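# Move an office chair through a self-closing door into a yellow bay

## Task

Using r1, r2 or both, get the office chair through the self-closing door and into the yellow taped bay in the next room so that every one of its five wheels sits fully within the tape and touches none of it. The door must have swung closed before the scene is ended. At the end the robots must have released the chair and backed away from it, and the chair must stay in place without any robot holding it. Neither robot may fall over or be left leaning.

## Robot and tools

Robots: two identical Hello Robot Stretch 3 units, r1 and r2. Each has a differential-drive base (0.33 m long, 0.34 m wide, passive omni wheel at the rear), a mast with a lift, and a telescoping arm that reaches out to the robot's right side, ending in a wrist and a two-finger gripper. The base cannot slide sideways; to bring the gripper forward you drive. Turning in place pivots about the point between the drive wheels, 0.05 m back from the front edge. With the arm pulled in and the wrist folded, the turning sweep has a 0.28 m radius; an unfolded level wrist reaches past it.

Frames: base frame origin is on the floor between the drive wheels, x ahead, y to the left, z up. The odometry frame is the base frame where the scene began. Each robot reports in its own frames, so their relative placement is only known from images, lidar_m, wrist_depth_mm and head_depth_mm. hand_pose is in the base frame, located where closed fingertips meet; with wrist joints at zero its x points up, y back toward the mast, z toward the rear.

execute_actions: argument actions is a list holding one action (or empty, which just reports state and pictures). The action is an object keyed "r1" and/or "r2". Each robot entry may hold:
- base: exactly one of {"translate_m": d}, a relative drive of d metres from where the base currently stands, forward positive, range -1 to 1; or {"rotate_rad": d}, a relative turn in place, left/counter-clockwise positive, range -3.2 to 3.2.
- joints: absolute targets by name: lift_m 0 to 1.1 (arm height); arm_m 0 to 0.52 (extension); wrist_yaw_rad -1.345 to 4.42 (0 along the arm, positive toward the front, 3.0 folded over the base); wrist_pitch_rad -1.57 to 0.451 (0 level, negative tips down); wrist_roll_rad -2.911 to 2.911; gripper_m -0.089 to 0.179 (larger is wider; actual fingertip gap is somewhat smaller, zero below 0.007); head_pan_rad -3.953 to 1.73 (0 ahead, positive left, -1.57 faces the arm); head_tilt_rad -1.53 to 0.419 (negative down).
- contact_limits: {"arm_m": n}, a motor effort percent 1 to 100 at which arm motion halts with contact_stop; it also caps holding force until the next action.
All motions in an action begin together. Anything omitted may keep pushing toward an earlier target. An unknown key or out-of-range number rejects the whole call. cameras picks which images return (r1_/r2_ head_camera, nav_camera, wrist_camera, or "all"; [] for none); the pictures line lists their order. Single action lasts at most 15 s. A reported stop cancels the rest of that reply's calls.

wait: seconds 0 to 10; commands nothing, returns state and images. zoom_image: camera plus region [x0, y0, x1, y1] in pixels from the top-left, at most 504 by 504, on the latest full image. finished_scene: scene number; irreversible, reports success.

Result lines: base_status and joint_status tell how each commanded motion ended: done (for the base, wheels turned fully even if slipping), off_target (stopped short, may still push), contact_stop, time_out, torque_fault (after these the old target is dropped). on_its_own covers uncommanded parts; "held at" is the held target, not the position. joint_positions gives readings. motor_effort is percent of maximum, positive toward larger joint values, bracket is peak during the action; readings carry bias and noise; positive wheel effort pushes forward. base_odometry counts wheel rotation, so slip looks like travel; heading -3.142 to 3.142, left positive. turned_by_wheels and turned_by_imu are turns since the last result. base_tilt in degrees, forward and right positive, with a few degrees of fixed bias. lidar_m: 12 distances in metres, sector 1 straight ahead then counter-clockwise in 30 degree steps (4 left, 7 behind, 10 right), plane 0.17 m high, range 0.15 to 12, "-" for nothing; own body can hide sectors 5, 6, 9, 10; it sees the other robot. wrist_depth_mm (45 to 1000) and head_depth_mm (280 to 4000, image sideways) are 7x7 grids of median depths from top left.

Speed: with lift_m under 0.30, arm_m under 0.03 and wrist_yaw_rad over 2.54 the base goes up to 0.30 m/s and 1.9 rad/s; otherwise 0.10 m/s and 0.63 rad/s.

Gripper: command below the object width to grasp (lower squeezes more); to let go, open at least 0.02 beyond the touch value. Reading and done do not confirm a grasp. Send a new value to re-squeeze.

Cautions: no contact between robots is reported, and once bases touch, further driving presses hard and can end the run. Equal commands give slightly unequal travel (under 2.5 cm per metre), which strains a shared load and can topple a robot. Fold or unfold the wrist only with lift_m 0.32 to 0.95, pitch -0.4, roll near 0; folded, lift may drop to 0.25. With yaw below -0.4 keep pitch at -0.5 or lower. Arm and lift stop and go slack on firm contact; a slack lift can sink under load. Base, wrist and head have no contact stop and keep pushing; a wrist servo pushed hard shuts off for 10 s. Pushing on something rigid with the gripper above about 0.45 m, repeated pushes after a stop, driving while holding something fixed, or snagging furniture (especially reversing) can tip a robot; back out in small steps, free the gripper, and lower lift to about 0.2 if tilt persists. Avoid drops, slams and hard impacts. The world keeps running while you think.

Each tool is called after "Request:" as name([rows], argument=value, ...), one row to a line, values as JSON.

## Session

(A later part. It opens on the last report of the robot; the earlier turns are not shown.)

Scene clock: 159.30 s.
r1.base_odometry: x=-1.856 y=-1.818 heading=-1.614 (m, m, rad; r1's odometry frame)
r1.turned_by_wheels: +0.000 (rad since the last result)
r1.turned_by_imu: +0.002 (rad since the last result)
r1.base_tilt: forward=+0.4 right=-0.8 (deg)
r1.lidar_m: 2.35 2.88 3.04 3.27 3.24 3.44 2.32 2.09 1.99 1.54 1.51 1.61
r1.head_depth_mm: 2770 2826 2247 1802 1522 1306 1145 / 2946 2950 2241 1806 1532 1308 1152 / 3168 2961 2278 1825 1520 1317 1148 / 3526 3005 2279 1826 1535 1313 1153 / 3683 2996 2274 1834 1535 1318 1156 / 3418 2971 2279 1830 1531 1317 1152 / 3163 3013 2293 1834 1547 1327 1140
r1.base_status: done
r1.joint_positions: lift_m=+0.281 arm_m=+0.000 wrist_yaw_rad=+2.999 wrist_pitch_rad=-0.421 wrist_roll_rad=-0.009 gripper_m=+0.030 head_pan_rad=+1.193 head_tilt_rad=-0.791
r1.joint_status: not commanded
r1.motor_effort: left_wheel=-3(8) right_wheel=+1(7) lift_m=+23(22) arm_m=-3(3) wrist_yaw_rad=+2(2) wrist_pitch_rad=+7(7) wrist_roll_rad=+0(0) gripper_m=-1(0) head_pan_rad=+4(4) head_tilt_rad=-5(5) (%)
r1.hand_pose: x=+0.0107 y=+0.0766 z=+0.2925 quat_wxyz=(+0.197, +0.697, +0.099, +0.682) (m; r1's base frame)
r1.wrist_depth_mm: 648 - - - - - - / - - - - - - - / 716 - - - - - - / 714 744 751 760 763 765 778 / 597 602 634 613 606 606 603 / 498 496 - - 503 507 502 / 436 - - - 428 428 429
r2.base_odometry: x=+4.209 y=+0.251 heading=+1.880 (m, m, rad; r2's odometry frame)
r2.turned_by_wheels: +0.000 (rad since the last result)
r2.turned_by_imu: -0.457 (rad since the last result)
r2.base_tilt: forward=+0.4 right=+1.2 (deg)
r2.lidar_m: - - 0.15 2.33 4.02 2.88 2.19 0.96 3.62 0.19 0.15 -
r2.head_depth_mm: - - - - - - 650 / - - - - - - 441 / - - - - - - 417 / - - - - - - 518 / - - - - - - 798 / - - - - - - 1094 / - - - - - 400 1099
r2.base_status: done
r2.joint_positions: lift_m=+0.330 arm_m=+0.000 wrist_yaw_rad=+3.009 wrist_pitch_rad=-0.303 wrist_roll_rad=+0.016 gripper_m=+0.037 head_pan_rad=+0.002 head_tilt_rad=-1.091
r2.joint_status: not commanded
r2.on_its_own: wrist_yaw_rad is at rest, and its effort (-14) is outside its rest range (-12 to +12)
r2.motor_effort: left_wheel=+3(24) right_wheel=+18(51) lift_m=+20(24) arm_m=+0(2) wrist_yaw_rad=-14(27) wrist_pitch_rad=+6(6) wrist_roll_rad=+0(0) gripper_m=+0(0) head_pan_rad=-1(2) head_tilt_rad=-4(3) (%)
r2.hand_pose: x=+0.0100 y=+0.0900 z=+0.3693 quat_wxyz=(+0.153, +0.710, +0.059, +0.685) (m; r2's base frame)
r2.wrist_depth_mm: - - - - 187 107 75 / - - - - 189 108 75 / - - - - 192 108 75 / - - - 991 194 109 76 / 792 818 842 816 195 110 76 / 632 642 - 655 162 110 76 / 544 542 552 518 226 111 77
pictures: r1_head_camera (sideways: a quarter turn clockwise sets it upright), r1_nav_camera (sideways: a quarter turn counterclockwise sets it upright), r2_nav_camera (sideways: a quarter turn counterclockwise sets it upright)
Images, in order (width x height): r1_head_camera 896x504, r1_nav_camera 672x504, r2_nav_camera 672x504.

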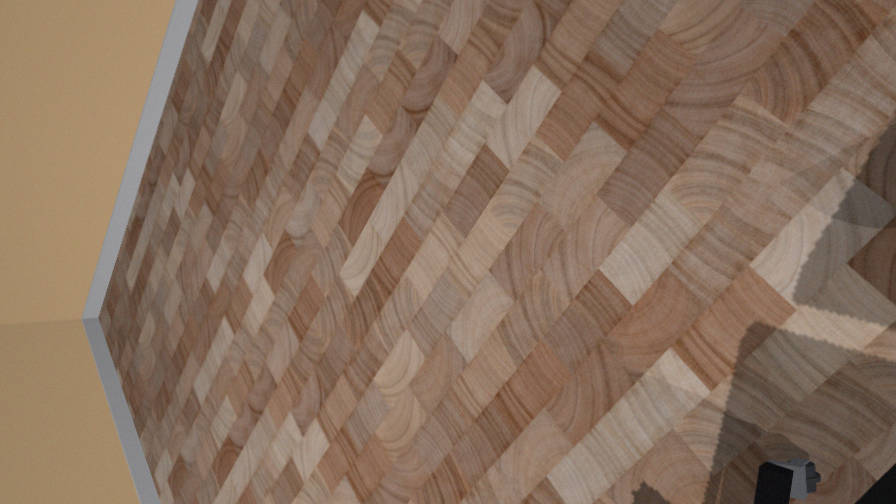

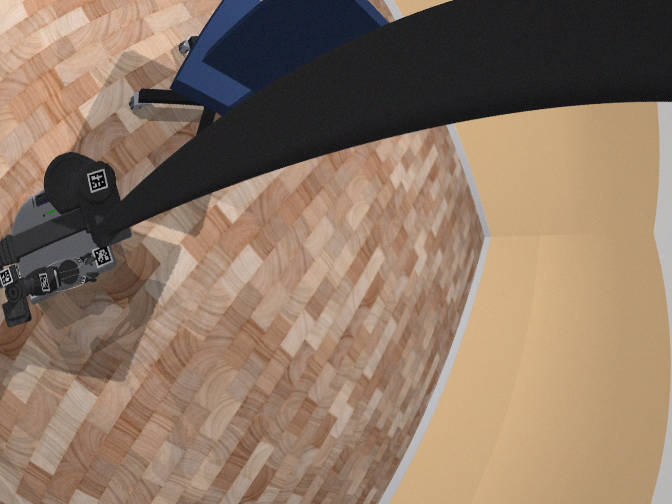

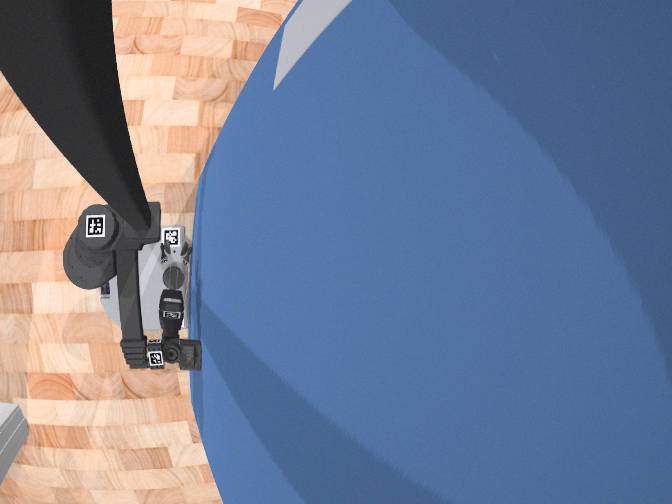

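Request:
execute_actions([
  {"r1":{"base":{"rotate_rad":-2.52},"joints":{"head_pan_rad":-1.4}},"r2":{"base":{"translate_m":-0.015}}},
], cameras=["r1_head_camera","r1_nav_camera"])

Request:
execute_actions([
  {"r1":{"base":{"translate_m":1}}},
], cameras=[])

Request:
execute_actions([
  {"r1":{"base":{"translate_m":1}}},
], cameras=[])

Request:
execute_actions([
  {"r1":{"base":{"translate_m":0.2},"joints":{"lift_m":0.6}}},
], cameras=[])

Request:
execute_actions([
  {"r1":{"base":{"rotate_rad":-0.2},"joints":{"lift_m":0.8,"wrist_yaw_rad":0,"wrist_pitch_rad":0,"gripper_m":0.1,"head_pan_rad":-1.57,"head_tilt_rad":-0.6}}},
], cameras=["r1_wrist_camera","r1_nav_camera"])

Scene clock: 171.03 s.
r1.base_odometry: x=-1.856 y=-1.818 heading=+2.149 (m, m, rad; r1's odometry frame)
r1.turned_by_wheels: -2.520 (rad since the last result)
r1.turned_by_imu: -2.498 (rad since the last result)
r1.base_tilt: forward=+0.5 right=-0.8 (deg)
r1.lidar_m: 2.91 1.84 1.52 1.51 1.69 2.72 2.87 3.20 3.23 0.84 3.55 2.09
r1.head_depth_mm: 2740 2903 650 780 1009 1309 1147 / 2853 2954 635 756 991 1261 1149 / 2933 2979 621 739 970 1317 1151 / 3018 2983 2248 1197 1431 1284 1151 / 3168 2976 2284 1833 1536 1317 1154 / 3269 2987 2269 1810 1525 1322 1154 / 3442 2980 2293 1831 1540 1321 1163
r1.base_status: done
r1.joint_positions: lift_m=+0.281 arm_m=+0.000 wrist_yaw_rad=+2.999 wrist_pitch_rad=-0.421 wrist_roll_rad=-0.009 gripper_m=+0.030 head_pan_rad=-1.393 head_tilt_rad=-0.791
r1.joint_status: all done
r1.motor_effort: left_wheel=+2(11) right_wheel=-3(9) lift_m=+22(21) arm_m=-3(3) wrist_yaw_rad=+2(2) wrist_pitch_rad=+7(7) wrist_roll_rad=+0(0) gripper_m=-1(1) head_pan_rad=-4(52) head_tilt_rad=-4(5) (%)
r1.hand_pose: x=+0.0107 y=+0.0765 z=+0.2925 quat_wxyz=(+0.197, +0.697, +0.099, +0.682) (m; r1's base frame)
r1.wrist_depth_mm: - - - - - - - / - - - - - - - / - - - - - - - / 759 758 771 761 763 768 765 / 595 597 629 606 605 602 607 / 499 503 - - 502 505 508 / 437 - - - 429 428 434
r2.base_odometry: x=+4.214 y=+0.237 heading=+1.880 (m, m, rad; r2's odometry frame)
r2.turned_by_wheels: +0.000 (rad since the last result)
r2.turned_by_imu: -0.008 (rad since the last result)
r2.base_tilt: forward=+0.5 right=+1.2 (deg)
r2.lidar_m: - - 0.15 0.28 4.00 2.87 2.25 0.95 3.61 0.20 0.15 -
r2.head_depth_mm: - - - - - - 769 / - - - - - - 433 / - - - - - - - / - - - - - - 509 / - - - - - - 788 / - - - - - - 1082 / - - - - - - 1084
r2.base_status: done
r2.joint_positions: lift_m=+0.330 arm_m=+0.000 wrist_yaw_rad=+2.994 wrist_pitch_rad=-0.303 wrist_roll_rad=+0.016 gripper_m=+0.037 head_pan_rad=+0.002 head_tilt_rad=-1.091
r2.joint_status: not commanded
r2.motor_effort: left_wheel=+2(12) right_wheel=+7(30) lift_m=+20(21) arm_m=+0(1) wrist_yaw_rad=-3(14) wrist_pitch_rad=+6(6) wrist_roll_rad=+0(0) gripper_m=+0(0) head_pan_rad=+0(0) head_tilt_rad=-3(4) (%)
r2.hand_pose: x=+0.0137 y=+0.0895 z=+0.3693 quat_wxyz=(+0.159, +0.710, +0.054, +0.684) (m; r2's base frame)
r2.wrist_depth_mm: - - - 365 141 87 63 / - - - 383 144 89 64 / - - - 405 147 90 64 / - - - 431 150 91 65 / 796 - 833 741 152 92 65 / 650 635 - 627 132 93 66 / 535 538 543 519 177 94 67
pictures: r1_head_camera (sideways: a quarter turn clockwise sets it upright), r1_nav_camera (sideways: a quarter turn counterclockwise sets it upright)
Images, in order (width x height): r1_head_camera 896x504, r1_nav_camera 672x504.

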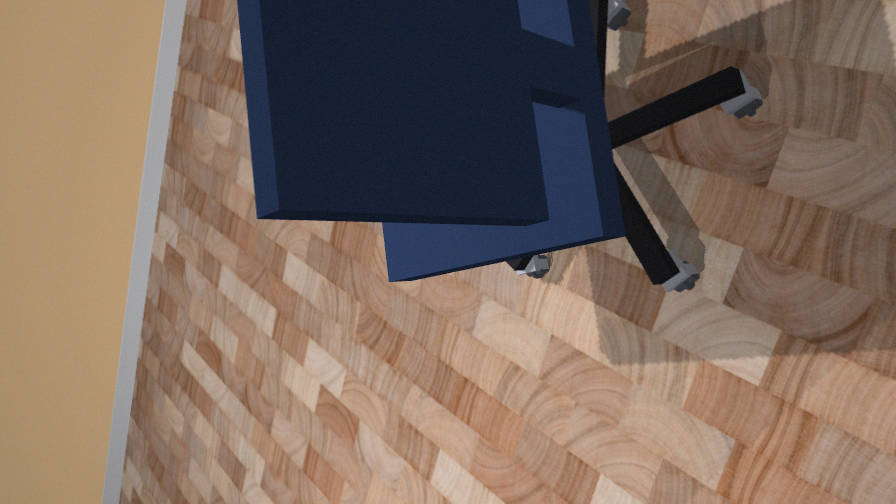

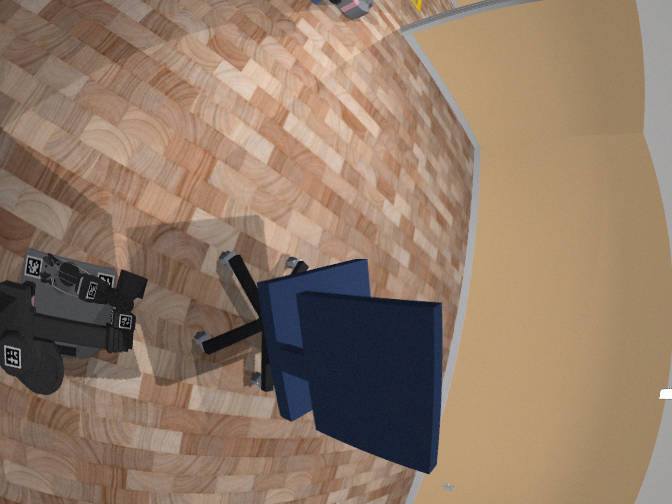

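Scene clock: 175.97 s.
r1.base_odometry: x=-2.403 y=-0.980 heading=+2.149 (m, m, rad; r1's odometry frame)
r1.turned_by_wheels: +0.000 (rad since the last result)
r1.turned_by_imu: +0.002 (rad since the last result)
r1.base_tilt: forward=+0.5 right=-0.8 (deg)
r1.lidar_m: 1.94 1.61 1.33 1.33 1.48 2.38 3.83 1.33 3.42 3.40 2.44 1.21
r1.head_depth_mm: 2905 2952 2266 1824 1528 1308 1149 / 3006 2926 2254 1819 1529 1312 1152 / 3120 3003 2270 1828 1534 1310 1149 / 3196 2973 2258 1816 1528 1321 1150 / 3306 2993 2273 1833 1529 1316 1152 / 3129 2998 2259 1820 1538 1325 1157 / 2690 2801 2287 1841 1528 1326 1152
r1.base_status: done
r1.joint_positions: lift_m=+0.281 arm_m=+0.000 wrist_yaw_rad=+2.999 wrist_pitch_rad=-0.421 wrist_roll_rad=-0.009 gripper_m=+0.030 head_pan_rad=-1.393 head_tilt_rad=-0.791
r1.joint_status: not commanded
r1.motor_effort: left_wheel=+2(10) right_wheel=-3(6) lift_m=+23(22) arm_m=-3(3) wrist_yaw_rad=+2(2) wrist_pitch_rad=+7(7) wrist_roll_rad=+0(0) gripper_m=-1(1) head_pan_rad=-3(3) head_tilt_rad=-5(5) (%)
r1.hand_pose: x=+0.0106 y=+0.0765 z=+0.2925 quat_wxyz=(+0.197, +0.697, +0.099, +0.682) (m; r1's base frame)
r1.wrist_depth_mm: - - - - - - - / - - - - - - - / - - - - 989 - - / 752 748 747 766 764 773 762 / 603 600 626 620 611 605 609 / 499 502 - - 503 507 506 / 440 - - - 430 429 426
r2.base_odometry: x=+4.214 y=+0.237 heading=+1.880 (m, m, rad; r2's odometry frame)
r2.turned_by_wheels: +0.000 (rad since the last result)
r2.turned_by_imu: +0.000 (rad since the last result)
r2.base_tilt: forward=+0.4 right=+1.2 (deg)
r2.lidar_m: - - 0.15 0.28 4.02 2.88 2.26 0.95 3.63 0.20 0.15 -
r2.head_depth_mm: - - - - - - 772 / - - - - - - 433 / - - - - - - - / - - - - - - 509 / - - - - - - 785 / - - - - - - 1084 / - - - - - - 1084
r2.base_status: not commanded
r2.joint_positions: lift_m=+0.330 arm_m=+0.000 wrist_yaw_rad=+2.994 wrist_pitch_rad=-0.303 wrist_roll_rad=+0.016 gripper_m=+0.037 head_pan_rad=+0.002 head_tilt_rad=-1.091
r2.joint_status: not commanded
r2.motor_effort: left_wheel=+2(1) right_wheel=+7(7) lift_m=+20(20) arm_m=+0(1) wrist_yaw_rad=-3(3) wrist_pitch_rad=+6(6) wrist_roll_rad=+0(0) gripper_m=+0(0) head_pan_rad=-1(1) head_tilt_rad=-3(4) (%)
r2.hand_pose: x=+0.0137 y=+0.0895 z=+0.3693 quat_wxyz=(+0.159, +0.710, +0.054, +0.684) (m; r2's base frame)
r2.wrist_depth_mm: - - - 372 141 87 63 / - - - 381 144 88 63 / - - - 410 147 89 64 / - - - 428 150 90 65 / 795 - 837 740 152 92 65 / 646 641 - 627 132 93 66 / 533 544 548 513 179 94 67
pictures: none
No camera images: the call's "cameras" was empty. Leave "cameras" out to get every camera's image.

Scene clock: 181.00 s.
r1.base_odometry: x=-2.949 y=-0.143 heading=+2.149 (m, m, rad; r1's odometry frame)
r1.turned_by_wheels: +0.000 (rad since the last result)
r1.turned_by_imu: +0.002 (rad since the last result)
r1.base_tilt: forward=+0.5 right=-0.7 (deg)
r1.lidar_m: 0.96 1.08 1.14 1.14 1.27 2.05 4.79 2.20 3.61 0.76 0.86 0.97
r1.head_depth_mm: 2986 2919 2245 1816 1511 1306 1148 / 640 720 859 1721 1486 1316 1155 / 653 745 853 1023 1242 1307 1153 / 699 795 921 1092 1356 1305 1159 / 731 840 982 1181 1433 1321 1151 / 769 888 1051 1277 1510 1322 1155 / 807 940 1122 1394 1553 1319 1157
r1.base_status: done
r1.joint_positions: lift_m=+0.281 arm_m=+0.000 wrist_yaw_rad=+2.999 wrist_pitch_rad=-0.421 wrist_roll_rad=-0.009 gripper_m=+0.030 head_pan_rad=-1.393 head_tilt_rad=-0.791
r1.joint_status: not commanded
r1.motor_effort: left_wheel=+2(9) right_wheel=-3(4) lift_m=+22(22) arm_m=-3(3) wrist_yaw_rad=+2(2) wrist_pitch_rad=+7(7) wrist_roll_rad=+0(1) gripper_m=-1(0) head_pan_rad=-4(4) head_tilt_rad=-5(5) (%)
r1.hand_pose: x=+0.0106 y=+0.0765 z=+0.2925 quat_wxyz=(+0.197, +0.697, +0.099, +0.682) (m; r1's base frame)
r1.wrist_depth_mm: - - - - - - - / - - - - - - - / - - - - - - - / 755 766 762 764 757 756 784 / 610 595 624 620 602 609 604 / 494 495 - - 503 504 507 / 443 - - - 426 429 430
r2.base_odometry: x=+4.214 y=+0.237 heading=+1.880 (m, m, rad; r2's odometry frame)
r2.turned_by_wheels: +0.000 (rad since the last result)
r2.turned_by_imu: +0.000 (rad since the last result)
r2.base_tilt: forward=+0.4 right=+1.1 (deg)
r2.lidar_m: - - 0.15 0.28 4.01 2.88 2.26 0.95 3.63 0.20 0.15 -
r2.head_depth_mm: - - - - - - 770 / - - - - - - 434 / - - - - - - - / - - - - - - 508 / - - - - - - 786 / - - - - - - 1082 / - - - - - - 1081
r2.base_status: not commanded
r2.joint_positions: lift_m=+0.330 arm_m=+0.000 wrist_yaw_rad=+2.994 wrist_pitch_rad=-0.303 wrist_roll_rad=+0.016 gripper_m=+0.037 head_pan_rad=+0.002 head_tilt_rad=-1.091
r2.joint_status: not commanded
r2.motor_effort: left_wheel=+1(1) right_wheel=+7(8) lift_m=+21(21) arm_m=+1(0) wrist_yaw_rad=-3(2) wrist_pitch_rad=+6(6) wrist_roll_rad=+0(0) gripper_m=+0(0) head_pan_rad=+0(1) head_tilt_rad=-4(4) (%)
r2.hand_pose: x=+0.0137 y=+0.0895 z=+0.3693 quat_wxyz=(+0.159, +0.710, +0.054, +0.684) (m; r2's base frame)
r2.wrist_depth_mm: - - - 364 141 87 63 / - - - 384 144 88 64 / - - - 408 147 90 64 / - - - 430 150 91 65 / 777 - 841 737 152 92 65 / 643 640 - 620 133 93 66 / 542 533 543 510 178 94 66
pictures: none
No camera images: the call's "cameras" was empty. Leave "cameras" out to get every camera's image.

Scene clock: 184.73 s.
r1.base_odometry: x=-3.058 y=+0.025 heading=+2.149 (m, m, rad; r1's odometry frame)
r1.turned_by_wheels: +0.000 (rad since the last result)
r1.turned_by_imu: +0.000 (rad since the last result)
r1.base_tilt: forward=+0.5 right=-0.7 (deg)
r1.lidar_m: 0.77 0.86 1.10 1.10 1.22 1.98 4.94 2.38 0.79 0.79 0.92 0.77
r1.head_depth_mm: 660 738 821 970 1199 1311 1172 / 687 774 886 1029 1238 1320 1165 / 716 814 936 1100 1332 1321 1185 / 751 855 992 1179 1437 1309 1196 / 788 903 1051 1271 1481 1313 1152 / 826 954 1125 1373 1543 1311 1157 / 869 1011 1177 1317 1433 1319 1160
r1.base_status: done
r1.joint_positions: lift_m=+0.599 arm_m=+0.000 wrist_yaw_rad=+2.999 wrist_pitch_rad=-0.421 wrist_roll_rad=-0.009 gripper_m=+0.030 head_pan_rad=-1.393 head_tilt_rad=-0.791
r1.joint_status: all done
r1.motor_effort: left_wheel=+1(12) right_wheel=-2(8) lift_m=+52(53) arm_m=-3(3) wrist_yaw_rad=+2(2) wrist_pitch_rad=+7(7) wrist_roll_rad=+0(0) gripper_m=+0(0) head_pan_rad=-3(4) head_tilt_rad=-4(4) (%)
r1.hand_pose: x=+0.0106 y=+0.0766 z=+0.6114 quat_wxyz=(+0.197, +0.697, +0.099, +0.682) (m; r1's base frame)
r1.wrist_depth_mm: - - - - - - 919 / - - - - - - 919 / - - - - - - 907 / - - - - - - 927 / - - - - - - 897 / 892 892 - 909 919 899 840 / 764 760 762 773 775 764 764
r2.base_odometry: x=+4.214 y=+0.237 heading=+1.880 (m, m, rad; r2's odometry frame)
r2.turned_by_wheels: +0.000 (rad since the last result)
r2.turned_by_imu: +0.000 (rad since the last result)
r2.base_tilt: forward=+0.4 right=+1.1 (deg)
r2.lidar_m: - - 0.15 0.28 4.02 2.87 2.25 0.95 3.64 0.20 0.15 -
r2.head_depth_mm: - - - - - - 769 / - - - - - - 434 / - - - - - - - / - - - - - - 508 / - - - - - - 787 / - - - - - - 1081 / - - - - - - 1083
r2.base_status: not commanded
r2.joint_positions: lift_m=+0.330 arm_m=+0.000 wrist_yaw_rad=+2.994 wrist_pitch_rad=-0.303 wrist_roll_rad=+0.016 gripper_m=+0.037 head_pan_rad=+0.002 head_tilt_rad=-1.091
r2.joint_status: not commanded
r2.motor_effort: left_wheel=+1(1) right_wheel=+8(7) lift_m=+21(20) arm_m=+1(0) wrist_yaw_rad=-2(3) wrist_pitch_rad=+6(6) wrist_roll_rad=+0(0) gripper_m=+0(0) head_pan_rad=+0(1) head_tilt_rad=-3(3) (%)
r2.hand_pose: x=+0.0137 y=+0.0895 z=+0.3693 quat_wxyz=(+0.159, +0.710, +0.054, +0.684) (m; r2's base frame)
r2.wrist_depth_mm: - - - 366 140 87 63 / - - - 382 144 89 64 / - - - 403 147 90 64 / - - - 431 149 91 65 / 781 - 839 729 152 92 65 / 637 628 - 617 132 93 66 / 538 544 547 512 177 94 66
pictures: none
No camera images: the call's "cameras" was empty. Leave "cameras" out to get every camera's image.

Scene clock: 187.40 s.
r1.base_odometry: x=-3.058 y=+0.025 heading=+1.949 (m, m, rad; r1's odometry frame)
r1.turned_by_wheels: -0.200 (rad since the last result)
r1.turned_by_imu: -0.199 (rad since the last result)
r1.base_tilt: forward=+0.5 right=-0.8 (deg)
r1.lidar_m: 0.77 0.80 1.09 1.10 1.14 1.55 4.23 2.38 3.78 0.79 0.84 0.80
r1.head_depth_mm: 3107 3426 3206 2295 1788 1466 1271 / 3134 3425 3197 2297 1843 1466 1260 / 650 725 810 936 1646 1470 - / 637 701 777 890 1029 1207 1227 / 659 725 810 920 1048 1236 1246 / 662 734 818 922 1062 1254 1243 / 668 737 822 934 1071 1275 1245
r1.base_status: done
r1.joint_positions: lift_m=+0.799 arm_m=+0.000 wrist_yaw_rad=+0.002 wrist_pitch_rad=-0.024 wrist_roll_rad=-0.009 gripper_m=+0.100 head_pan_rad=-1.563 head_tilt_rad=-0.606
r1.joint_status: all done
r1.motor_effort: left_wheel=+2(7) right_wheel=-3(6) lift_m=+51(53) arm_m=-3(3) wrist_yaw_rad=-3(3) wrist_pitch_rad=+8(8) wrist_roll_rad=+0(0) gripper_m=+0(97) head_pan_rad=-5(25) head_tilt_rad=+4(22) (%)
r1.hand_pose: x=-0.0209 y=-0.4008 z=+0.9079 quat_wxyz=(+0.710, +0.010, -0.704, -0.008) (m; r1's base frame)
r1.wrist_depth_mm: 536 528 522 516 - - - / 547 544 542 532 - - - / 567 560 556 544 - - - / 584 575 572 571 - - - / 603 598 593 581 - - - / 629 621 617 605 - - - / 653 640 632 629 - - -
r2.base_odometry: x=+4.214 y=+0.237 heading=+1.880 (m, m, rad; r2's odometry frame)
r2.turned_by_wheels: +0.000 (rad since the last result)
r2.turned_by_imu: +0.000 (rad since the last result)
r2.base_tilt: forward=+0.4 right=+1.0 (deg)
r2.lidar_m: - - 0.15 0.28 4.03 2.87 2.25 0.95 3.65 0.20 0.15 -
r2.head_depth_mm: - - - - - - 769 / - - - - - - 435 / - - - - - - - / - - - - - - 508 / - - - - - - 786 / - - - - - - 1081 / - - - - - - 1085
r2.base_status: not commanded
r2.joint_positions: lift_m=+0.330 arm_m=+0.000 wrist_yaw_rad=+2.994 wrist_pitch_rad=-0.303 wrist_roll_rad=+0.016 gripper_m=+0.037 head_pan_rad=+0.002 head_tilt_rad=-1.091
r2.joint_status: not commanded
r2.motor_effort: left_wheel=+1(1) right_wheel=+7(7) lift_m=+20(21) arm_m=+0(1) wrist_yaw_rad=-3(3) wrist_pitch_rad=+6(6) wrist_roll_rad=+0(0) gripper_m=+0(0) head_pan_rad=-1(0) head_tilt_rad=-3(3) (%)
r2.hand_pose: x=+0.0137 y=+0.0895 z=+0.3693 quat_wxyz=(+0.159, +0.710, +0.054, +0.684) (m; r2's base frame)
r2.wrist_depth_mm: - - - 367 141 87 63 / - - - 391 144 89 64 / - - - 406 147 90 64 / - - - 426 150 91 65 / 802 - 834 740 152 92 65 / 658 642 - 630 132 93 66 / 538 544 547 514 178 94 66
pictures: r1_nav_camera (sideways: a quarter turn counterclockwise sets it upright), r1_wrist_camera
Images, in order (width x height): r1_nav_camera 672x504, r1_wrist_camera 644x364.

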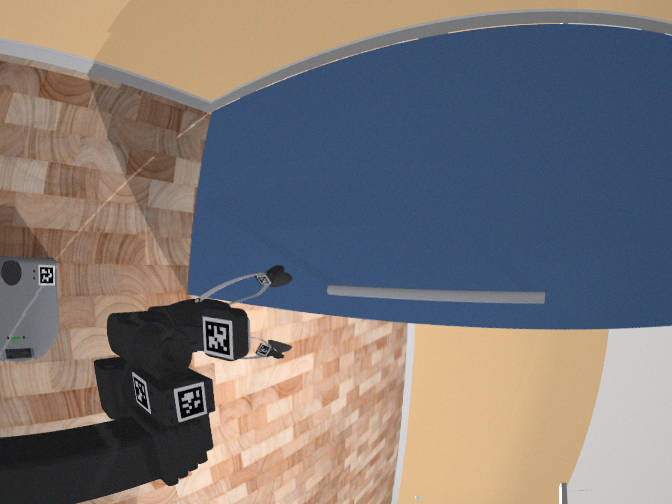

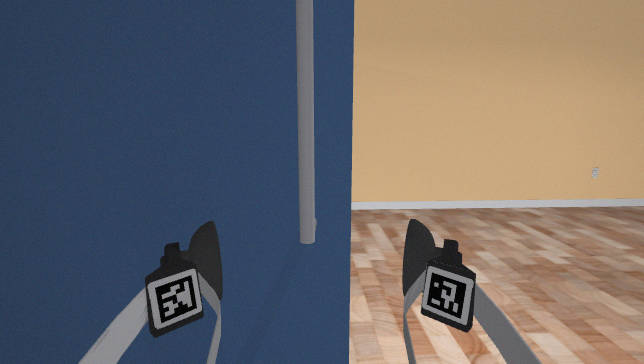

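Request:
execute_actions([
  {"r1":{"joints":{"arm_m":0.37},"contact_limits":{"arm_m":15}},"r2":{"joints":{"lift_m":0.28,"head_pan_rad":-1.75,"head_tilt_rad":-0.6}}},
], cameras=["r1_wrist_camera"])

Request:
execute_actions([
  {"r1":{"joints":{"gripper_m":-0.03}}},
], cameras=["r1_wrist_camera","r2_head_camera","r2_nav_camera"])

Scene clock: 195.60 s.
r1.base_odometry: x=-3.058 y=+0.025 heading=+1.949 (m, m, rad; r1's odometry frame)
r1.turned_by_wheels: +0.000 (rad since the last result)
r1.turned_by_imu: +0.000 (rad since the last result)
r1.base_tilt: forward=+0.5 right=-0.7 (deg)
r1.lidar_m: 0.77 0.80 1.09 1.10 1.14 1.55 4.21 2.38 3.77 0.79 0.83 0.80
r1.head_depth_mm: 3093 3450 3202 2281 1909 - 1202 / 3125 3455 3204 2606 1746 1468 1245 / 644 721 804 - 1640 1399 1241 / 633 696 767 909 1039 1206 1245 / 653 721 807 905 1044 1236 1246 / 658 727 812 918 1058 1248 1253 / 664 732 821 929 1069 1263 1253
r1.base_status: not commanded
r1.joint_positions: lift_m=+0.799 arm_m=+0.370 wrist_yaw_rad=-0.002 wrist_pitch_rad=-0.025 wrist_roll_rad=-0.009 gripper_m=+0.100 head_pan_rad=-1.563 head_tilt_rad=-0.605
r1.joint_status: all done
r1.motor_effort: left_wheel=+1(3) right_wheel=-2(5) lift_m=+51(50) arm_m=+2(13) wrist_yaw_rad=+3(22) wrist_pitch_rad=+9(11) wrist_roll_rad=+0(0) gripper_m=-1(3) head_pan_rad=-4(4) head_tilt_rad=+3(3) (%)
r1.contact_limits: arm_m 15 (drawing in: default 21, maximum 34; extending or still: default 27, maximum 45)
r1.hand_pose: x=-0.0220 y=-0.7702 z=+0.9077 quat_wxyz=(+0.710, +0.008, -0.704, -0.010) (m; r1's base frame)
r1.wrist_depth_mm: 167 165 162 160 160 - - / 172 170 167 164 166 - - / 178 175 172 169 171 - - / 184 181 178 175 176 - - / 190 188 183 180 182 - - / 198 195 189 187 188 - - / 205 202 198 193 196 - -
r2.base_odometry: x=+4.214 y=+0.237 heading=+1.880 (m, m, rad; r2's odometry frame)
r2.turned_by_wheels: +0.000 (rad since the last result)
r2.turned_by_imu: -0.122 (rad since the last result)
r2.base_tilt: forward=+0.4 right=+1.1 (deg)
r2.lidar_m: - - 0.15 0.25 2.32 2.99 2.73 0.93 0.95 0.45 0.15 -
r2.head_depth_mm: 3357 3682 3384 2382 1859 1515 1288 / 3251 3603 3374 2380 1874 1514 1283 / 3186 3510 3336 2388 1857 1512 1274 / 3114 3372 3328 2383 1845 1517 1279 / 2999 3277 3308 2381 1844 1519 1270 / 2936 3178 3357 2381 1850 1496 1269 / 2877 3052 3252 2363 1741 534 479
r2.base_status: not commanded
r2.joint_positions: lift_m=+0.280 arm_m=+0.000 wrist_yaw_rad=+2.993 wrist_pitch_rad=-0.303 wrist_roll_rad=+0.016 gripper_m=+0.037 head_pan_rad=-1.743 head_tilt_rad=-0.598
r2.joint_status: all done
r2.motor_effort: left_wheel=+3(13) right_wheel=+1(41) lift_m=+17(18) arm_m=+0(1) wrist_yaw_rad=-2(2) wrist_pitch_rad=+6(6) wrist_roll_rad=+0(0) gripper_m=+0(0) head_pan_rad=-3(62) head_tilt_rad=+0(31) (%)
r2.hand_pose: x=+0.0138 y=+0.0894 z=+0.3195 quat_wxyz=(+0.159, +0.710, +0.054, +0.684) (m; r2's base frame)
r2.wrist_depth_mm: - - - 301 160 109 82 / - - - 320 165 111 83 / - - - 344 171 114 85 / 902 - 937 363 176 116 86 / 704 - 765 459 180 119 87 / 569 565 - 535 164 121 89 / 477 484 490 443 212 124 90
pictures: r1_wrist_camera
Images, in order (width x height): r1_wrist_camera 644x364.

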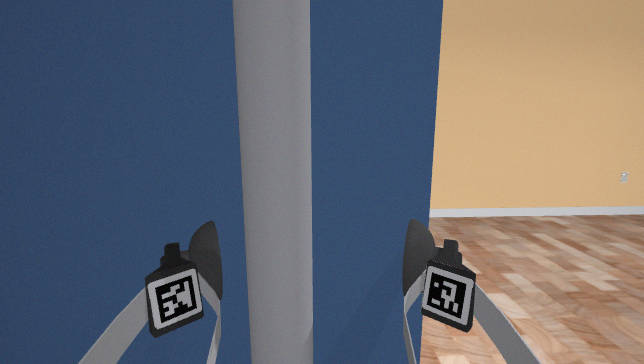

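Scene clock: 197.97 s.
r1.base_odometry: x=-3.058 y=+0.025 heading=+1.949 (m, m, rad; r1's odometry frame)
r1.turned_by_wheels: +0.000 (rad since the last result)
r1.turned_by_imu: +0.000 (rad since the last result)
r1.base_tilt: forward=+0.4 right=-0.8 (deg)
r1.lidar_m: 0.77 0.80 1.09 1.10 1.14 1.55 4.19 2.38 3.78 0.79 0.83 0.80
r1.head_depth_mm: 3101 3423 3199 2318 1916 - 1202 / 3123 3481 3250 2614 1736 1464 1247 / 646 723 804 - 1645 1402 1236 / 632 698 771 906 1038 1210 1244 / 655 725 808 913 1050 1234 1252 / 659 730 816 915 1059 1253 1256 / 664 735 823 926 1072 1270 1250
r1.base_status: not commanded
r1.joint_positions: lift_m=+0.799 arm_m=+0.370 wrist_yaw_rad=+0.051 wrist_pitch_rad=-0.025 wrist_roll_rad=-0.009 gripper_m=-0.025 head_pan_rad=-1.563 head_tilt_rad=-0.605
r1.joint_status: gripper_m off_target (ended at -0.025, target -0.030)
r1.on_its_own: wrist_yaw_rad is held at +0.048, not at your +0.000, by its stall guard, which is not easing now
r1.motor_effort: left_wheel=+3(12) right_wheel=-4(17) lift_m=+50(49) arm_m=+3(2) wrist_yaw_rad=-4(40) wrist_pitch_rad=+8(8) wrist_roll_rad=+0(0) gripper_m=-27(100) head_pan_rad=-4(3) head_tilt_rad=+3(3) (%)
r1.hand_pose: x=-0.0085 y=-0.7699 z=+0.9077 quat_wxyz=(+0.710, +0.027, -0.703, +0.009) (m; r1's base frame)
r1.wrist_depth_mm: 177 172 168 96 160 - - / 182 178 174 99 164 - - / 189 184 178 102 170 - - / 195 190 185 106 176 - - / 203 197 191 109 180 - - / 210 205 199 112 186 - - / 219 213 206 117 195 - -
r2.base_odometry: x=+4.214 y=+0.237 heading=+1.880 (m, m, rad; r2's odometry frame)
r2.turned_by_wheels: +0.000 (rad since the last result)
r2.turned_by_imu: +0.000 (rad since the last result)
r2.base_tilt: forward=+0.3 right=+1.1 (deg)
r2.lidar_m: - - 0.15 0.25 2.31 2.99 2.73 0.93 0.95 0.45 0.15 -
r2.head_depth_mm: 3395 3656 3374 2413 1873 1521 1281 / 3253 3623 3362 2416 1856 1524 1283 / 3169 3514 3322 2373 1851 1514 1281 / 3084 3389 3387 2404 1854 1517 1277 / 2960 3318 3345 2371 1858 1503 1280 / 2936 3233 3314 2375 1855 1512 1271 / 2848 3058 3272 2367 1740 545 485
r2.base_status: not commanded
r2.joint_positions: lift_m=+0.280 arm_m=+0.000 wrist_yaw_rad=+2.993 wrist_pitch_rad=-0.303 wrist_roll_rad=+0.016 gripper_m=+0.037 head_pan_rad=-1.744 head_tilt_rad=-0.596
r2.joint_status: not commanded
r2.motor_effort: left_wheel=+4(4) right_wheel=+3(3) lift_m=+17(17) arm_m=+0(0) wrist_yaw_rad=-2(3) wrist_pitch_rad=+6(6) wrist_roll_rad=+0(0) gripper_m=+0(0) head_pan_rad=-3(3) head_tilt_rad=-2(2) (%)
r2.hand_pose: x=+0.0138 y=+0.0894 z=+0.3195 quat_wxyz=(+0.159, +0.710, +0.054, +0.684) (m; r2's base frame)
r2.wrist_depth_mm: - - - 300 159 108 81 / - - - 319 164 110 83 / - - - 337 171 113 84 / 909 - 945 358 175 115 86 / 712 - 763 457 179 118 87 / 568 565 - 530 163 121 88 / 484 478 486 439 211 123 90
pictures: r1_wrist_camera, r2_head_camera (sideways: a quarter turn clockwise sets it upright), r2_nav_camera (sideways: a quarter turn counterclockwise sets it upright)
Images, in order (width x height): r1_wrist_camera 644x364, r2_head_camera 896x504, r2_nav_camera 672x504.

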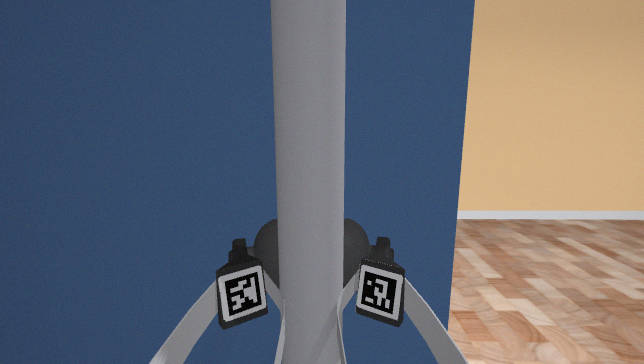

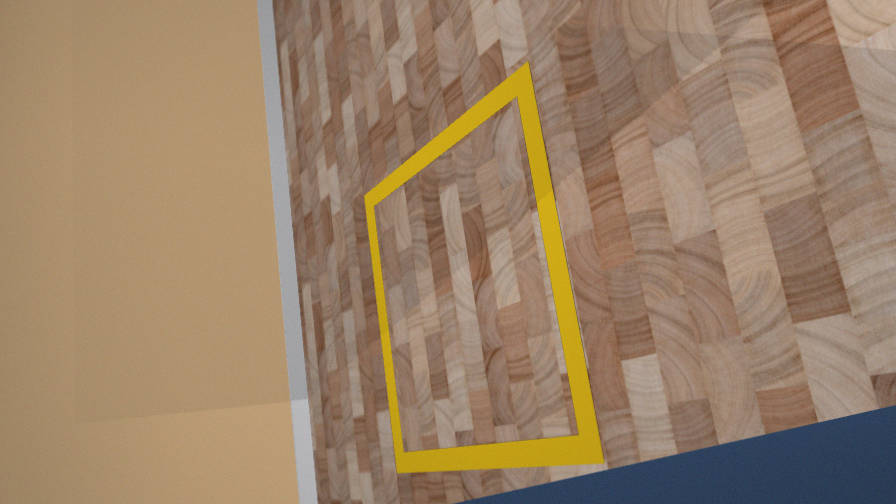

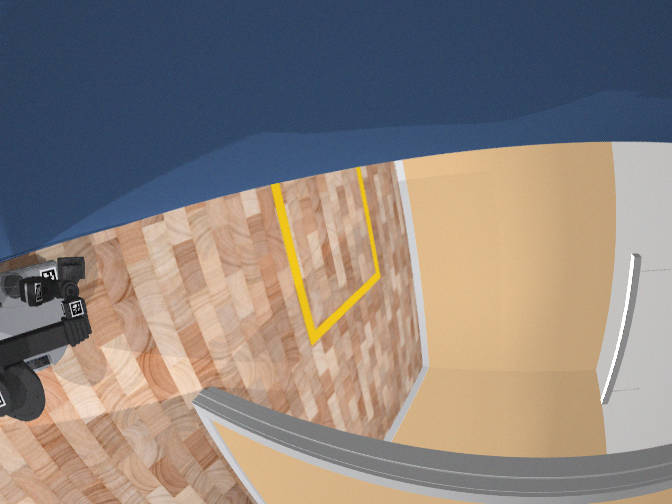

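Request:
execute_actions([
  {"r1":{"joints":{"arm_m":0.355}},"r2":{"base":{"translate_m":-0.27}}},
], cameras=[])

Request:
execute_actions([
  {"r2":{"base":{"rotate_rad":1.75},"joints":{"head_pan_rad":0}}},
], cameras=["r2_head_camera"])

Request:
execute_actions([
  {"r2":{"base":{"translate_m":1},"joints":{"head_tilt_rad":-0.9}}},
], cameras=[])

Request:
execute_actions([
  {"r2":{"base":{"translate_m":0.5}}},
], cameras=[])

Request:
execute_actions([
  {"r2":{"joints":{"lift_m":0.55,"wrist_yaw_rad":1.57,"wrist_pitch_rad":0,"gripper_m":0.15}}},
], cameras=["r2_head_camera","r2_nav_camera","r2_wrist_camera"])

Scene clock: 215.77 s.
r1.base_odometry: x=-3.058 y=+0.025 heading=+1.949 (m, m, rad; r1's odometry frame)
r1.turned_by_wheels: +0.000 (rad since the last result)
r1.turned_by_imu: +0.008 (rad since the last result)
r1.base_tilt: forward=+0.5 right=-0.7 (deg)
r1.lidar_m: 0.77 0.80 1.10 1.10 1.14 1.56 4.33 2.38 3.75 0.78 0.83 0.80
r1.head_depth_mm: 3149 3450 3222 2308 1905 - 1214 / 3149 3379 3196 2636 1724 1457 1247 / 640 708 803 - 1089 1391 1249 / 640 703 785 908 1035 1211 1237 / 652 720 802 906 1044 1231 1246 / 658 729 813 920 1059 1252 1250 / 665 734 819 931 1075 1269 1246
r1.base_status: not commanded
r1.joint_positions: lift_m=+0.799 arm_m=+0.355 wrist_yaw_rad=+0.039 wrist_pitch_rad=-0.024 wrist_roll_rad=-0.009 gripper_m=-0.016 head_pan_rad=-1.563 head_tilt_rad=-0.605
r1.joint_status: all done
r1.on_its_own: wrist_yaw_rad is held at +0.048, not at your +0.000, by its stall guard, which is not easing now; gripper_m is held at -0.017, not at your -0.030, by its stall guard, which is not easing now; wrist_yaw_rad is at rest, and its effort (+13) is outside its rest range (-12 to +12)
r1.motor_effort: left_wheel=-3(13) right_wheel=+3(7) lift_m=+49(50) arm_m=-3(13) wrist_yaw_rad=+13(19) wrist_pitch_rad=+8(11) wrist_roll_rad=+1(0) gripper_m=-18(23) head_pan_rad=-3(3) head_tilt_rad=+3(3) (%)
r1.hand_pose: x=-0.0116 y=-0.7555 z=+0.9080 quat_wxyz=(+0.710, +0.022, -0.703, +0.005) (m; r1's base frame)
r1.wrist_depth_mm: 188 182 178 106 170 - - / 194 189 183 110 174 - - / 200 195 190 113 180 - - / 207 201 195 116 186 - - / 215 209 202 119 192 - - / 222 217 210 122 197 - - / 231 224 217 130 208 - -
r2.base_odometry: x=+4.296 y=-0.020 heading=+1.880 (m, m, rad; r2's odometry frame)
r2.turned_by_wheels: +0.000 (rad since the last result)
r2.turned_by_imu: -0.002 (rad since the last result)
r2.base_tilt: forward=+0.5 right=+1.1 (deg)
r2.lidar_m: 0.35 0.36 0.47 2.26 4.21 2.70 2.46 0.95 0.75 3.51 0.54 0.37
r2.head_depth_mm: 3441 3675 3375 2305 953 1019 1179 / 3282 3595 3375 2354 1863 1516 1259 / 3211 3485 3390 2399 1854 1511 1273 / 3101 3428 3360 2373 1850 1517 1275 / 2984 3271 3330 2377 1860 1507 1273 / 2959 3264 3340 2377 1850 1508 1274 / 2893 3155 3278 2383 1839 1503 1275
r2.base_status: done
r2.joint_positions: lift_m=+0.280 arm_m=+0.000 wrist_yaw_rad=+2.993 wrist_pitch_rad=-0.303 wrist_roll_rad=+0.016 gripper_m=+0.037 head_pan_rad=-1.744 head_tilt_rad=-0.596
r2.joint_status: not commanded
r2.motor_effort: left_wheel=+1(5) right_wheel=+0(7) lift_m=+17(17) arm_m=+0(0) wrist_yaw_rad=-2(2) wrist_pitch_rad=+6(6) wrist_roll_rad=+0(0) gripper_m=+0(0) head_pan_rad=-2(2) head_tilt_rad=-1(1) (%)
r2.hand_pose: x=+0.0139 y=+0.0894 z=+0.3195 quat_wxyz=(+0.159, +0.710, +0.053, +0.684) (m; r2's base frame)
r2.wrist_depth_mm: - - - - - - 321 / - - - - - 441 332 / - - - - - 450 335 / 917 - 931 956 977 455 341 / 708 - 761 728 742 475 346 / 579 565 - 592 594 475 354 / 478 483 493 507 501 467 361
pictures: none
No camera images: the call's "cameras" was empty. Leave "cameras" out to get every camera's image.

Scene clock: 218.07 s.
r1.base_odometry: x=-3.058 y=+0.025 heading=+1.949 (m, m, rad; r1's odometry frame)
r1.turned_by_wheels: +0.000 (rad since the last result)
r1.turned_by_imu: +0.000 (rad since the last result)
r1.base_tilt: forward=+0.4 right=-0.7 (deg)
r1.lidar_m: 0.77 0.80 1.10 1.10 1.14 1.56 4.31 2.38 3.77 0.78 0.83 0.80
r1.head_depth_mm: 3138 3439 3205 2308 1898 - 1209 / 3088 3405 3191 2637 1738 1464 1240 / 641 706 802 - 1090 1397 1241 / 641 708 784 902 1038 1209 1245 / 653 723 804 910 1044 1222 1250 / 658 728 810 920 1063 1250 1247 / 664 736 821 928 1078 1272 1243
r1.base_status: not commanded
r1.joint_positions: lift_m=+0.799 arm_m=+0.355 wrist_yaw_rad=+0.039 wrist_pitch_rad=-0.024 wrist_roll_rad=-0.009 gripper_m=-0.016 head_pan_rad=-1.563 head_tilt_rad=-0.605
r1.joint_status: not commanded
r1.on_its_own: wrist_yaw_rad is held at +0.048, not at your +0.000, by its stall guard, which is not easing now; gripper_m is held at -0.017, not at your -0.030, by its stall guard, which is not easing now
r1.motor_effort: left_wheel=-3(3) right_wheel=+3(3) lift_m=+51(50) arm_m=-3(3) wrist_yaw_rad=+12(12) wrist_pitch_rad=+8(8) wrist_roll_rad=+1(0) gripper_m=-19(18) head_pan_rad=-4(4) head_tilt_rad=+3(3) (%)
r1.hand_pose: x=-0.0116 y=-0.7555 z=+0.9080 quat_wxyz=(+0.710, +0.022, -0.703, +0.005) (m; r1's base frame)
r1.wrist_depth_mm: 187 183 178 106 170 - - / 192 189 183 110 175 - - / 200 195 190 113 180 - - / 206 202 195 116 185 - - / 214 208 202 119 193 - - / 223 217 210 123 198 - - / 232 224 217 130 207 - -
r2.base_odometry: x=+4.296 y=-0.020 heading=-2.653 (m, m, rad; r2's odometry frame)
r2.turned_by_wheels: +1.750 (rad since the last result)
r2.turned_by_imu: +1.706 (rad since the last result)
r2.base_tilt: forward=+0.5 right=+1.2 (deg)
r2.lidar_m: 2.26 3.51 2.56 2.18 0.77 0.75 3.51 0.47 0.36 0.35 0.38 3.28
r2.head_depth_mm: - - 3379 2412 1864 1508 1274 / - - 3346 2401 1847 1505 1277 / - 2131 3017 2377 1839 1522 1273 / - - 2393 2389 1849 1508 1278 / - - 3000 2383 1854 1508 1275 / - - 3322 2380 1848 1512 1275 / - - 3312 2383 1831 1499 1270
r2.base_status: done
r2.joint_positions: lift_m=+0.280 arm_m=+0.000 wrist_yaw_rad=+2.993 wrist_pitch_rad=-0.303 wrist_roll_rad=+0.016 gripper_m=+0.037 head_pan_rad=-0.007 head_tilt_rad=-0.596
r2.joint_status: all done
r2.motor_effort: left_wheel=-1(5) right_wheel=+2(9) lift_m=+17(17) arm_m=+1(0) wrist_yaw_rad=-2(2) wrist_pitch_rad=+6(6) wrist_roll_rad=+0(0) gripper_m=+0(0) head_pan_rad=+3(36) head_tilt_rad=-1(1) (%)
r2.hand_pose: x=+0.0139 y=+0.0894 z=+0.3195 quat_wxyz=(+0.159, +0.710, +0.053, +0.684) (m; r2's base frame)
r2.wrist_depth_mm: - - - - - - - / 841 - - - - - - / 879 - - - - - - / 835 - 938 928 - - 998 / 706 - 765 718 737 742 747 / 573 560 - 574 593 592 600 / 478 482 485 504 491 500 489
pictures: r2_head_camera (sideways: a quarter turn clockwise sets it upright)
Images, in order (width x height): r2_head_camera 896x504.

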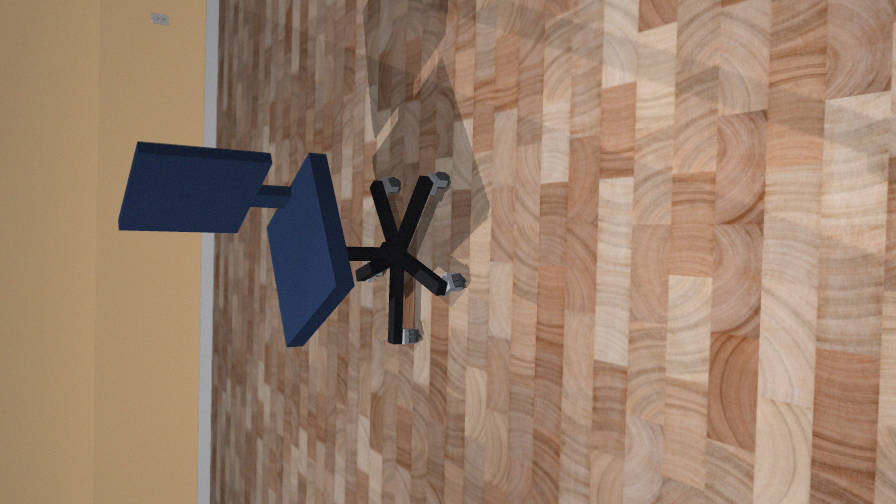

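Scene clock: 223.00 s.
r1.base_odometry: x=-3.058 y=+0.025 heading=+1.949 (m, m, rad; r1's odometry frame)
r1.turned_by_wheels: +0.000 (rad since the last result)
r1.turned_by_imu: +0.000 (rad since the last result)
r1.base_tilt: forward=+0.5 right=-0.7 (deg)
r1.lidar_m: 0.77 0.80 1.10 1.10 1.14 1.56 4.35 2.38 1.40 0.78 0.84 0.80
r1.head_depth_mm: 3115 3396 3174 2304 1677 - 1214 / 3080 3433 3127 2624 1742 1453 1244 / 640 708 800 - 1089 1401 1237 / 639 707 783 900 1034 1208 1243 / 652 722 803 906 1044 1228 1253 / 657 728 812 921 1062 1247 1245 / 664 736 820 927 1074 1273 1246
r1.base_status: not commanded
r1.joint_positions: lift_m=+0.799 arm_m=+0.355 wrist_yaw_rad=+0.039 wrist_pitch_rad=-0.024 wrist_roll_rad=-0.009 gripper_m=-0.016 head_pan_rad=-1.563 head_tilt_rad=-0.605
r1.joint_status: not commanded
r1.on_its_own: wrist_yaw_rad is held at +0.048, not at your +0.000, by its stall guard, which is not easing now; gripper_m is held at -0.017, not at your -0.030, by its stall guard, which is not easing now
r1.motor_effort: left_wheel=-4(3) right_wheel=+3(3) lift_m=+50(50) arm_m=-2(2) wrist_yaw_rad=+12(11) wrist_pitch_rad=+8(8) wrist_roll_rad=+0(0) gripper_m=-18(19) head_pan_rad=-4(4) head_tilt_rad=+3(3) (%)
r1.hand_pose: x=-0.0116 y=-0.7555 z=+0.9080 quat_wxyz=(+0.710, +0.022, -0.703, +0.005) (m; r1's base frame)
r1.wrist_depth_mm: 187 183 178 106 170 - - / 193 189 184 110 174 - - / 199 195 190 113 180 - - / 206 201 196 117 186 - - / 214 208 203 119 192 - - / 222 216 211 123 197 - 811 / 231 225 218 130 207 - 747
r2.base_odometry: x=+3.412 y=-0.489 heading=-2.654 (m, m, rad; r2's odometry frame)
r2.turned_by_wheels: +0.000 (rad since the last result)
r2.turned_by_imu: +0.010 (rad since the last result)
r2.base_tilt: forward=+0.5 right=+1.1 (deg)
r2.lidar_m: 1.26 3.46 2.55 2.46 2.18 1.62 1.29 0.78 1.41 2.32 2.41 3.32
r2.head_depth_mm: 3071 2453 1986 1687 1450 1268 1136 / 1110 1267 1878 1671 1441 1275 1132 / 1285 1418 1371 1611 1442 1274 1134 / 3171 1547 1296 1651 1443 1279 1135 / 3198 2444 1331 1668 1453 1274 1134 / 3189 2459 1939 1667 1442 1265 1136 / 3205 2451 1984 1671 1440 1272 1136
r2.base_status: done
r2.joint_positions: lift_m=+0.280 arm_m=+0.000 wrist_yaw_rad=+2.993 wrist_pitch_rad=-0.303 wrist_roll_rad=+0.016 gripper_m=+0.037 head_pan_rad=-0.007 head_tilt_rad=-0.889
r2.joint_status: all done
r2.motor_effort: left_wheel=-1(4) right_wheel=+2(6) lift_m=+17(17) arm_m=+0(1) wrist_yaw_rad=-2(1) wrist_pitch_rad=+6(6) wrist_roll_rad=+0(0) gripper_m=+0(0) head_pan_rad=+3(4) head_tilt_rad=-4(19) (%)
r2.hand_pose: x=+0.0139 y=+0.0894 z=+0.3195 quat_wxyz=(+0.159, +0.710, +0.053, +0.684) (m; r2's base frame)
r2.wrist_depth_mm: - - - - - - - / - - - - - - - / - - - - - - - / 925 - 953 950 963 977 964 / 707 - 738 734 755 726 739 / 573 565 - 588 583 592 606 / 480 477 490 508 492 497 496
pictures: none
No camera images: the call's "cameras" was empty. Leave "cameras" out to get every camera's image.

Scene clock: 226.33 s.
r1.base_odometry: x=-3.058 y=+0.025 heading=+1.949 (m, m, rad; r1's odometry frame)
r1.turned_by_wheels: +0.000 (rad since the last result)
r1.turned_by_imu: +0.000 (rad since the last result)
r1.base_tilt: forward=+0.5 right=-0.8 (deg)
r1.lidar_m: 0.77 0.80 1.10 1.10 1.14 1.57 4.33 1.72 1.77 0.78 0.83 0.80
r1.head_depth_mm: 3079 3426 3219 2295 1914 - 1218 / 3104 3418 3251 2625 1720 1470 1251 / 640 709 803 - 1087 1397 1244 / 640 707 784 901 1034 1212 1254 / 655 721 804 908 1038 1221 1251 / 659 731 815 920 1056 1248 1245 / 665 735 824 929 1068 1264 1253
r1.base_status: not commanded
r1.joint_positions: lift_m=+0.799 arm_m=+0.355 wrist_yaw_rad=+0.039 wrist_pitch_rad=-0.024 wrist_roll_rad=-0.009 gripper_m=-0.016 head_pan_rad=-1.563 head_tilt_rad=-0.605
r1.joint_status: not commanded
r1.on_its_own: wrist_yaw_rad is held at +0.048, not at your +0.000, by its stall guard, which is not easing now; gripper_m is held at -0.017, not at your -0.030, by its stall guard, which is not easing now
r1.motor_effort: left_wheel=-3(3) right_wheel=+3(3) lift_m=+50(50) arm_m=-3(3) wrist_yaw_rad=+12(12) wrist_pitch_rad=+8(8) wrist_roll_rad=+0(0) gripper_m=-18(18) head_pan_rad=-4(4) head_tilt_rad=+3(3) (%)
r1.hand_pose: x=-0.0116 y=-0.7555 z=+0.9080 quat_wxyz=(+0.710, +0.022, -0.703, +0.005) (m; r1's base frame)
r1.wrist_depth_mm: 188 183 178 107 170 - - / 193 188 184 109 175 - - / 200 195 190 113 180 - - / 207 202 196 117 186 - - / 215 210 203 119 192 - - / 223 215 210 123 197 - - / 232 225 217 130 207 - -
r2.base_odometry: x=+2.971 y=-0.724 heading=-2.654 (m, m, rad; r2's odometry frame)
r2.turned_by_wheels: +0.000 (rad since the last result)
r2.turned_by_imu: +0.005 (rad since the last result)
r2.base_tilt: forward=+0.4 right=+1.1 (deg)
r2.lidar_m: 0.76 3.43 2.54 2.46 2.56 2.11 1.40 1.24 1.78 2.32 2.42 3.34
r2.head_depth_mm: 3219 727 828 1642 1437 1276 1131 / 799 838 938 1060 1427 1264 1137 / 872 981 1119 1063 1275 1274 1132 / 3237 2456 1262 1061 971 1278 1138 / 3187 2430 1993 1065 934 1228 1135 / 3221 2415 1979 1082 1379 1277 1133 / 3189 2413 1977 1641 1446 1274 1131
r2.base_status: done
r2.joint_positions: lift_m=+0.280 arm_m=+0.000 wrist_yaw_rad=+2.993 wrist_pitch_rad=-0.303 wrist_roll_rad=+0.016 gripper_m=+0.037 head_pan_rad=-0.007 head_tilt_rad=-0.890
r2.joint_status: not commanded
r2.motor_effort: left_wheel=-1(5) right_wheel=+2(9) lift_m=+17(17) arm_m=+0(0) wrist_yaw_rad=-2(2) wrist_pitch_rad=+6(6) wrist_roll_rad=+0(0) gripper_m=+0(0) head_pan_rad=+3(4) head_tilt_rad=-2(3) (%)
r2.hand_pose: x=+0.0139 y=+0.0894 z=+0.3195 quat_wxyz=(+0.159, +0.710, +0.053, +0.684) (m; r2's base frame)
r2.wrist_depth_mm: - - - - - - - / - - - - - - - / - - - - - - - / 919 - 938 929 997 - 998 / 700 - 762 736 727 726 737 / 575 560 - 583 587 580 585 / 481 482 484 504 483 481 493
pictures: none
No camera images: the call's "cameras" was empty. Leave "cameras" out to get every camera's image.

Scene clock: 229.63 s.
r1.base_odometry: x=-3.058 y=+0.025 heading=+1.949 (m, m, rad; r1's odometry frame)
r1.turned_by_wheels: +0.000 (rad since the last result)
r1.turned_by_imu: +0.000 (rad since the last result)
r1.base_tilt: forward=+0.4 right=-0.7 (deg)
r1.lidar_m: 0.77 0.80 1.10 1.10 1.14 1.56 4.36 1.72 1.77 0.78 0.83 0.80
r1.head_depth_mm: 3096 3436 3223 2317 1921 - 1216 / 3159 3480 3205 2606 1729 1461 1242 / 641 709 804 - 1094 1404 1245 / 640 706 783 902 1031 1211 1243 / 654 720 806 909 1045 1227 1246 / 657 728 811 917 1061 1245 1250 / 664 736 820 932 1075 1270 1247
r1.base_status: not commanded
r1.joint_positions: lift_m=+0.799 arm_m=+0.355 wrist_yaw_rad=+0.039 wrist_pitch_rad=-0.024 wrist_roll_rad=-0.009 gripper_m=-0.016 head_pan_rad=-1.563 head_tilt_rad=-0.605
r1.joint_status: not commanded
r1.on_its_own: wrist_yaw_rad is held at +0.048, not at your +0.000, by its stall guard, which is not easing now; gripper_m is held at -0.017, not at your -0.030, by its stall guard, which is not easing now
r1.motor_effort: left_wheel=-3(3) right_wheel=+3(3) lift_m=+49(50) arm_m=-2(2) wrist_yaw_rad=+12(12) wrist_pitch_rad=+8(8) wrist_roll_rad=+0(0) gripper_m=-19(18) head_pan_rad=-4(4) head_tilt_rad=+3(3) (%)
r1.hand_pose: x=-0.0116 y=-0.7555 z=+0.9080 quat_wxyz=(+0.710, +0.022, -0.703, +0.005) (m; r1's base frame)
r1.wrist_depth_mm: 187 182 178 106 169 - - / 193 189 183 109 174 - - / 200 195 190 113 179 - - / 207 201 196 117 187 - - / 214 209 202 119 192 - - / 224 217 211 122 197 - - / 231 226 218 130 207 - -
r2.base_odometry: x=+2.971 y=-0.724 heading=-2.654 (m, m, rad; r2's odometry frame)
r2.turned_by_wheels: +0.000 (rad since the last result)
r2.turned_by_imu: +0.000 (rad since the last result)
r2.base_tilt: forward=+0.5 right=+1.1 (deg)
r2.lidar_m: 0.76 3.43 2.54 2.45 2.56 2.10 1.40 1.24 1.79 2.32 2.42 3.36
r2.head_depth_mm: 3204 726 827 1637 1440 1274 1130 / 798 835 935 1058 1414 1256 1139 / 875 980 1124 1063 1279 1272 1127 / 3210 2463 1260 1058 972 1276 1136 / 3147 2419 1987 1063 937 1229 1135 / 3185 2455 1978 1087 1382 1268 1133 / 3160 2469 1985 1643 1443 1266 1132
r2.base_status: not commanded
r2.joint_positions: lift_m=+0.550 arm_m=+0.000 wrist_yaw_rad=+1.574 wrist_pitch_rad=-0.021 wrist_roll_rad=+0.016 gripper_m=+0.150 head_pan_rad=-0.007 head_tilt_rad=-0.890
r2.joint_status: all done
r2.motor_effort: left_wheel=-2(2) right_wheel=+2(2) lift_m=+25(26) arm_m=+0(0) wrist_yaw_rad=-2(2) wrist_pitch_rad=+7(7) wrist_roll_rad=+0(0) gripper_m=+0(82) head_pan_rad=+3(3) head_tilt_rad=-3(3) (%)
r2.hand_pose: x=+0.2343 y=-0.1447 z=+0.6589 quat_wxyz=(+0.501, +0.510, -0.497, +0.491) (m; r2's base frame)
r2.wrist_depth_mm: - - - 666 - - - / - - - 691 - - - / - - - 692 - - - / - - - 824 - - - / - 778 739 753 - - - / - 522 537 627 - - - / - 461 - - - - -
pictures: r2_head_camera (sideways: a quarter turn clockwise sets it upright), r2_nav_camera (sideways: a quarter turn counterclockwise sets it upright), r2_wrist_camera
Images, in order (width x height): r2_head_camera 896x504, r2_nav_camera 672x504, r2_wrist_camera 644x364.

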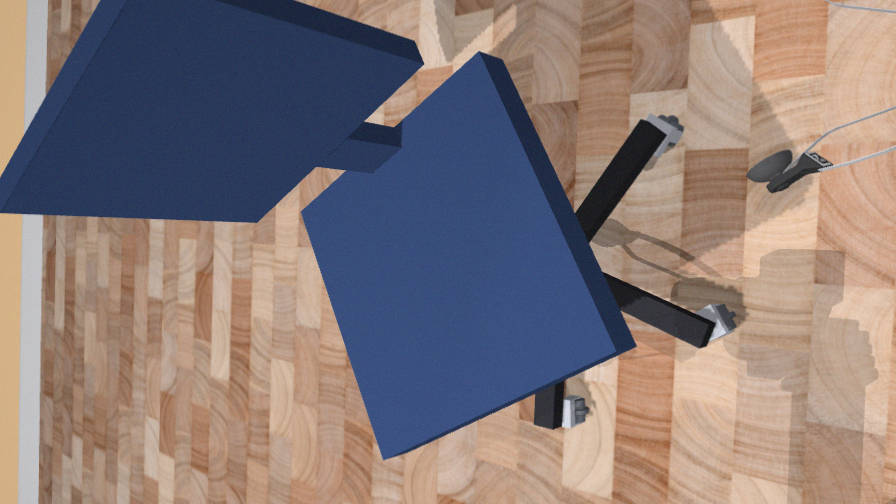

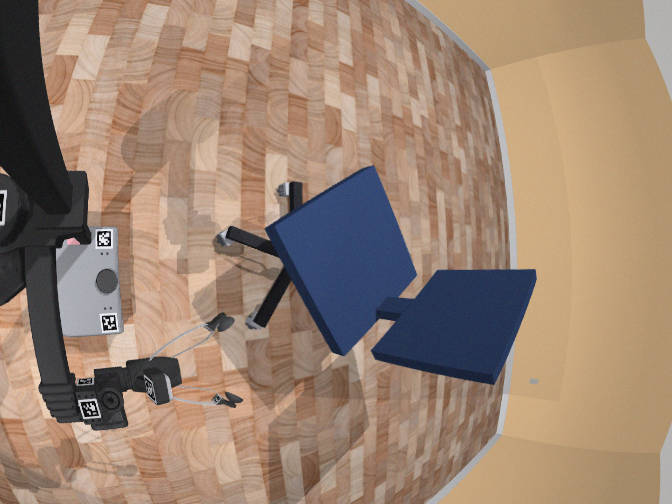

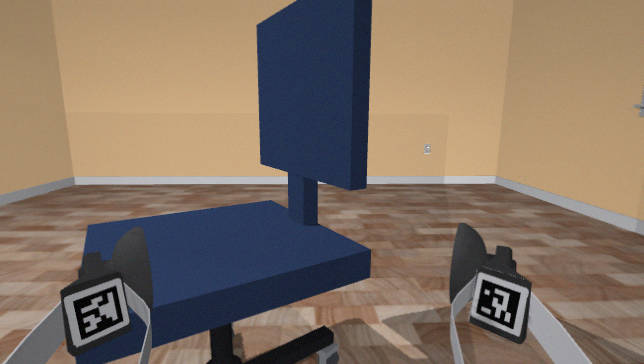

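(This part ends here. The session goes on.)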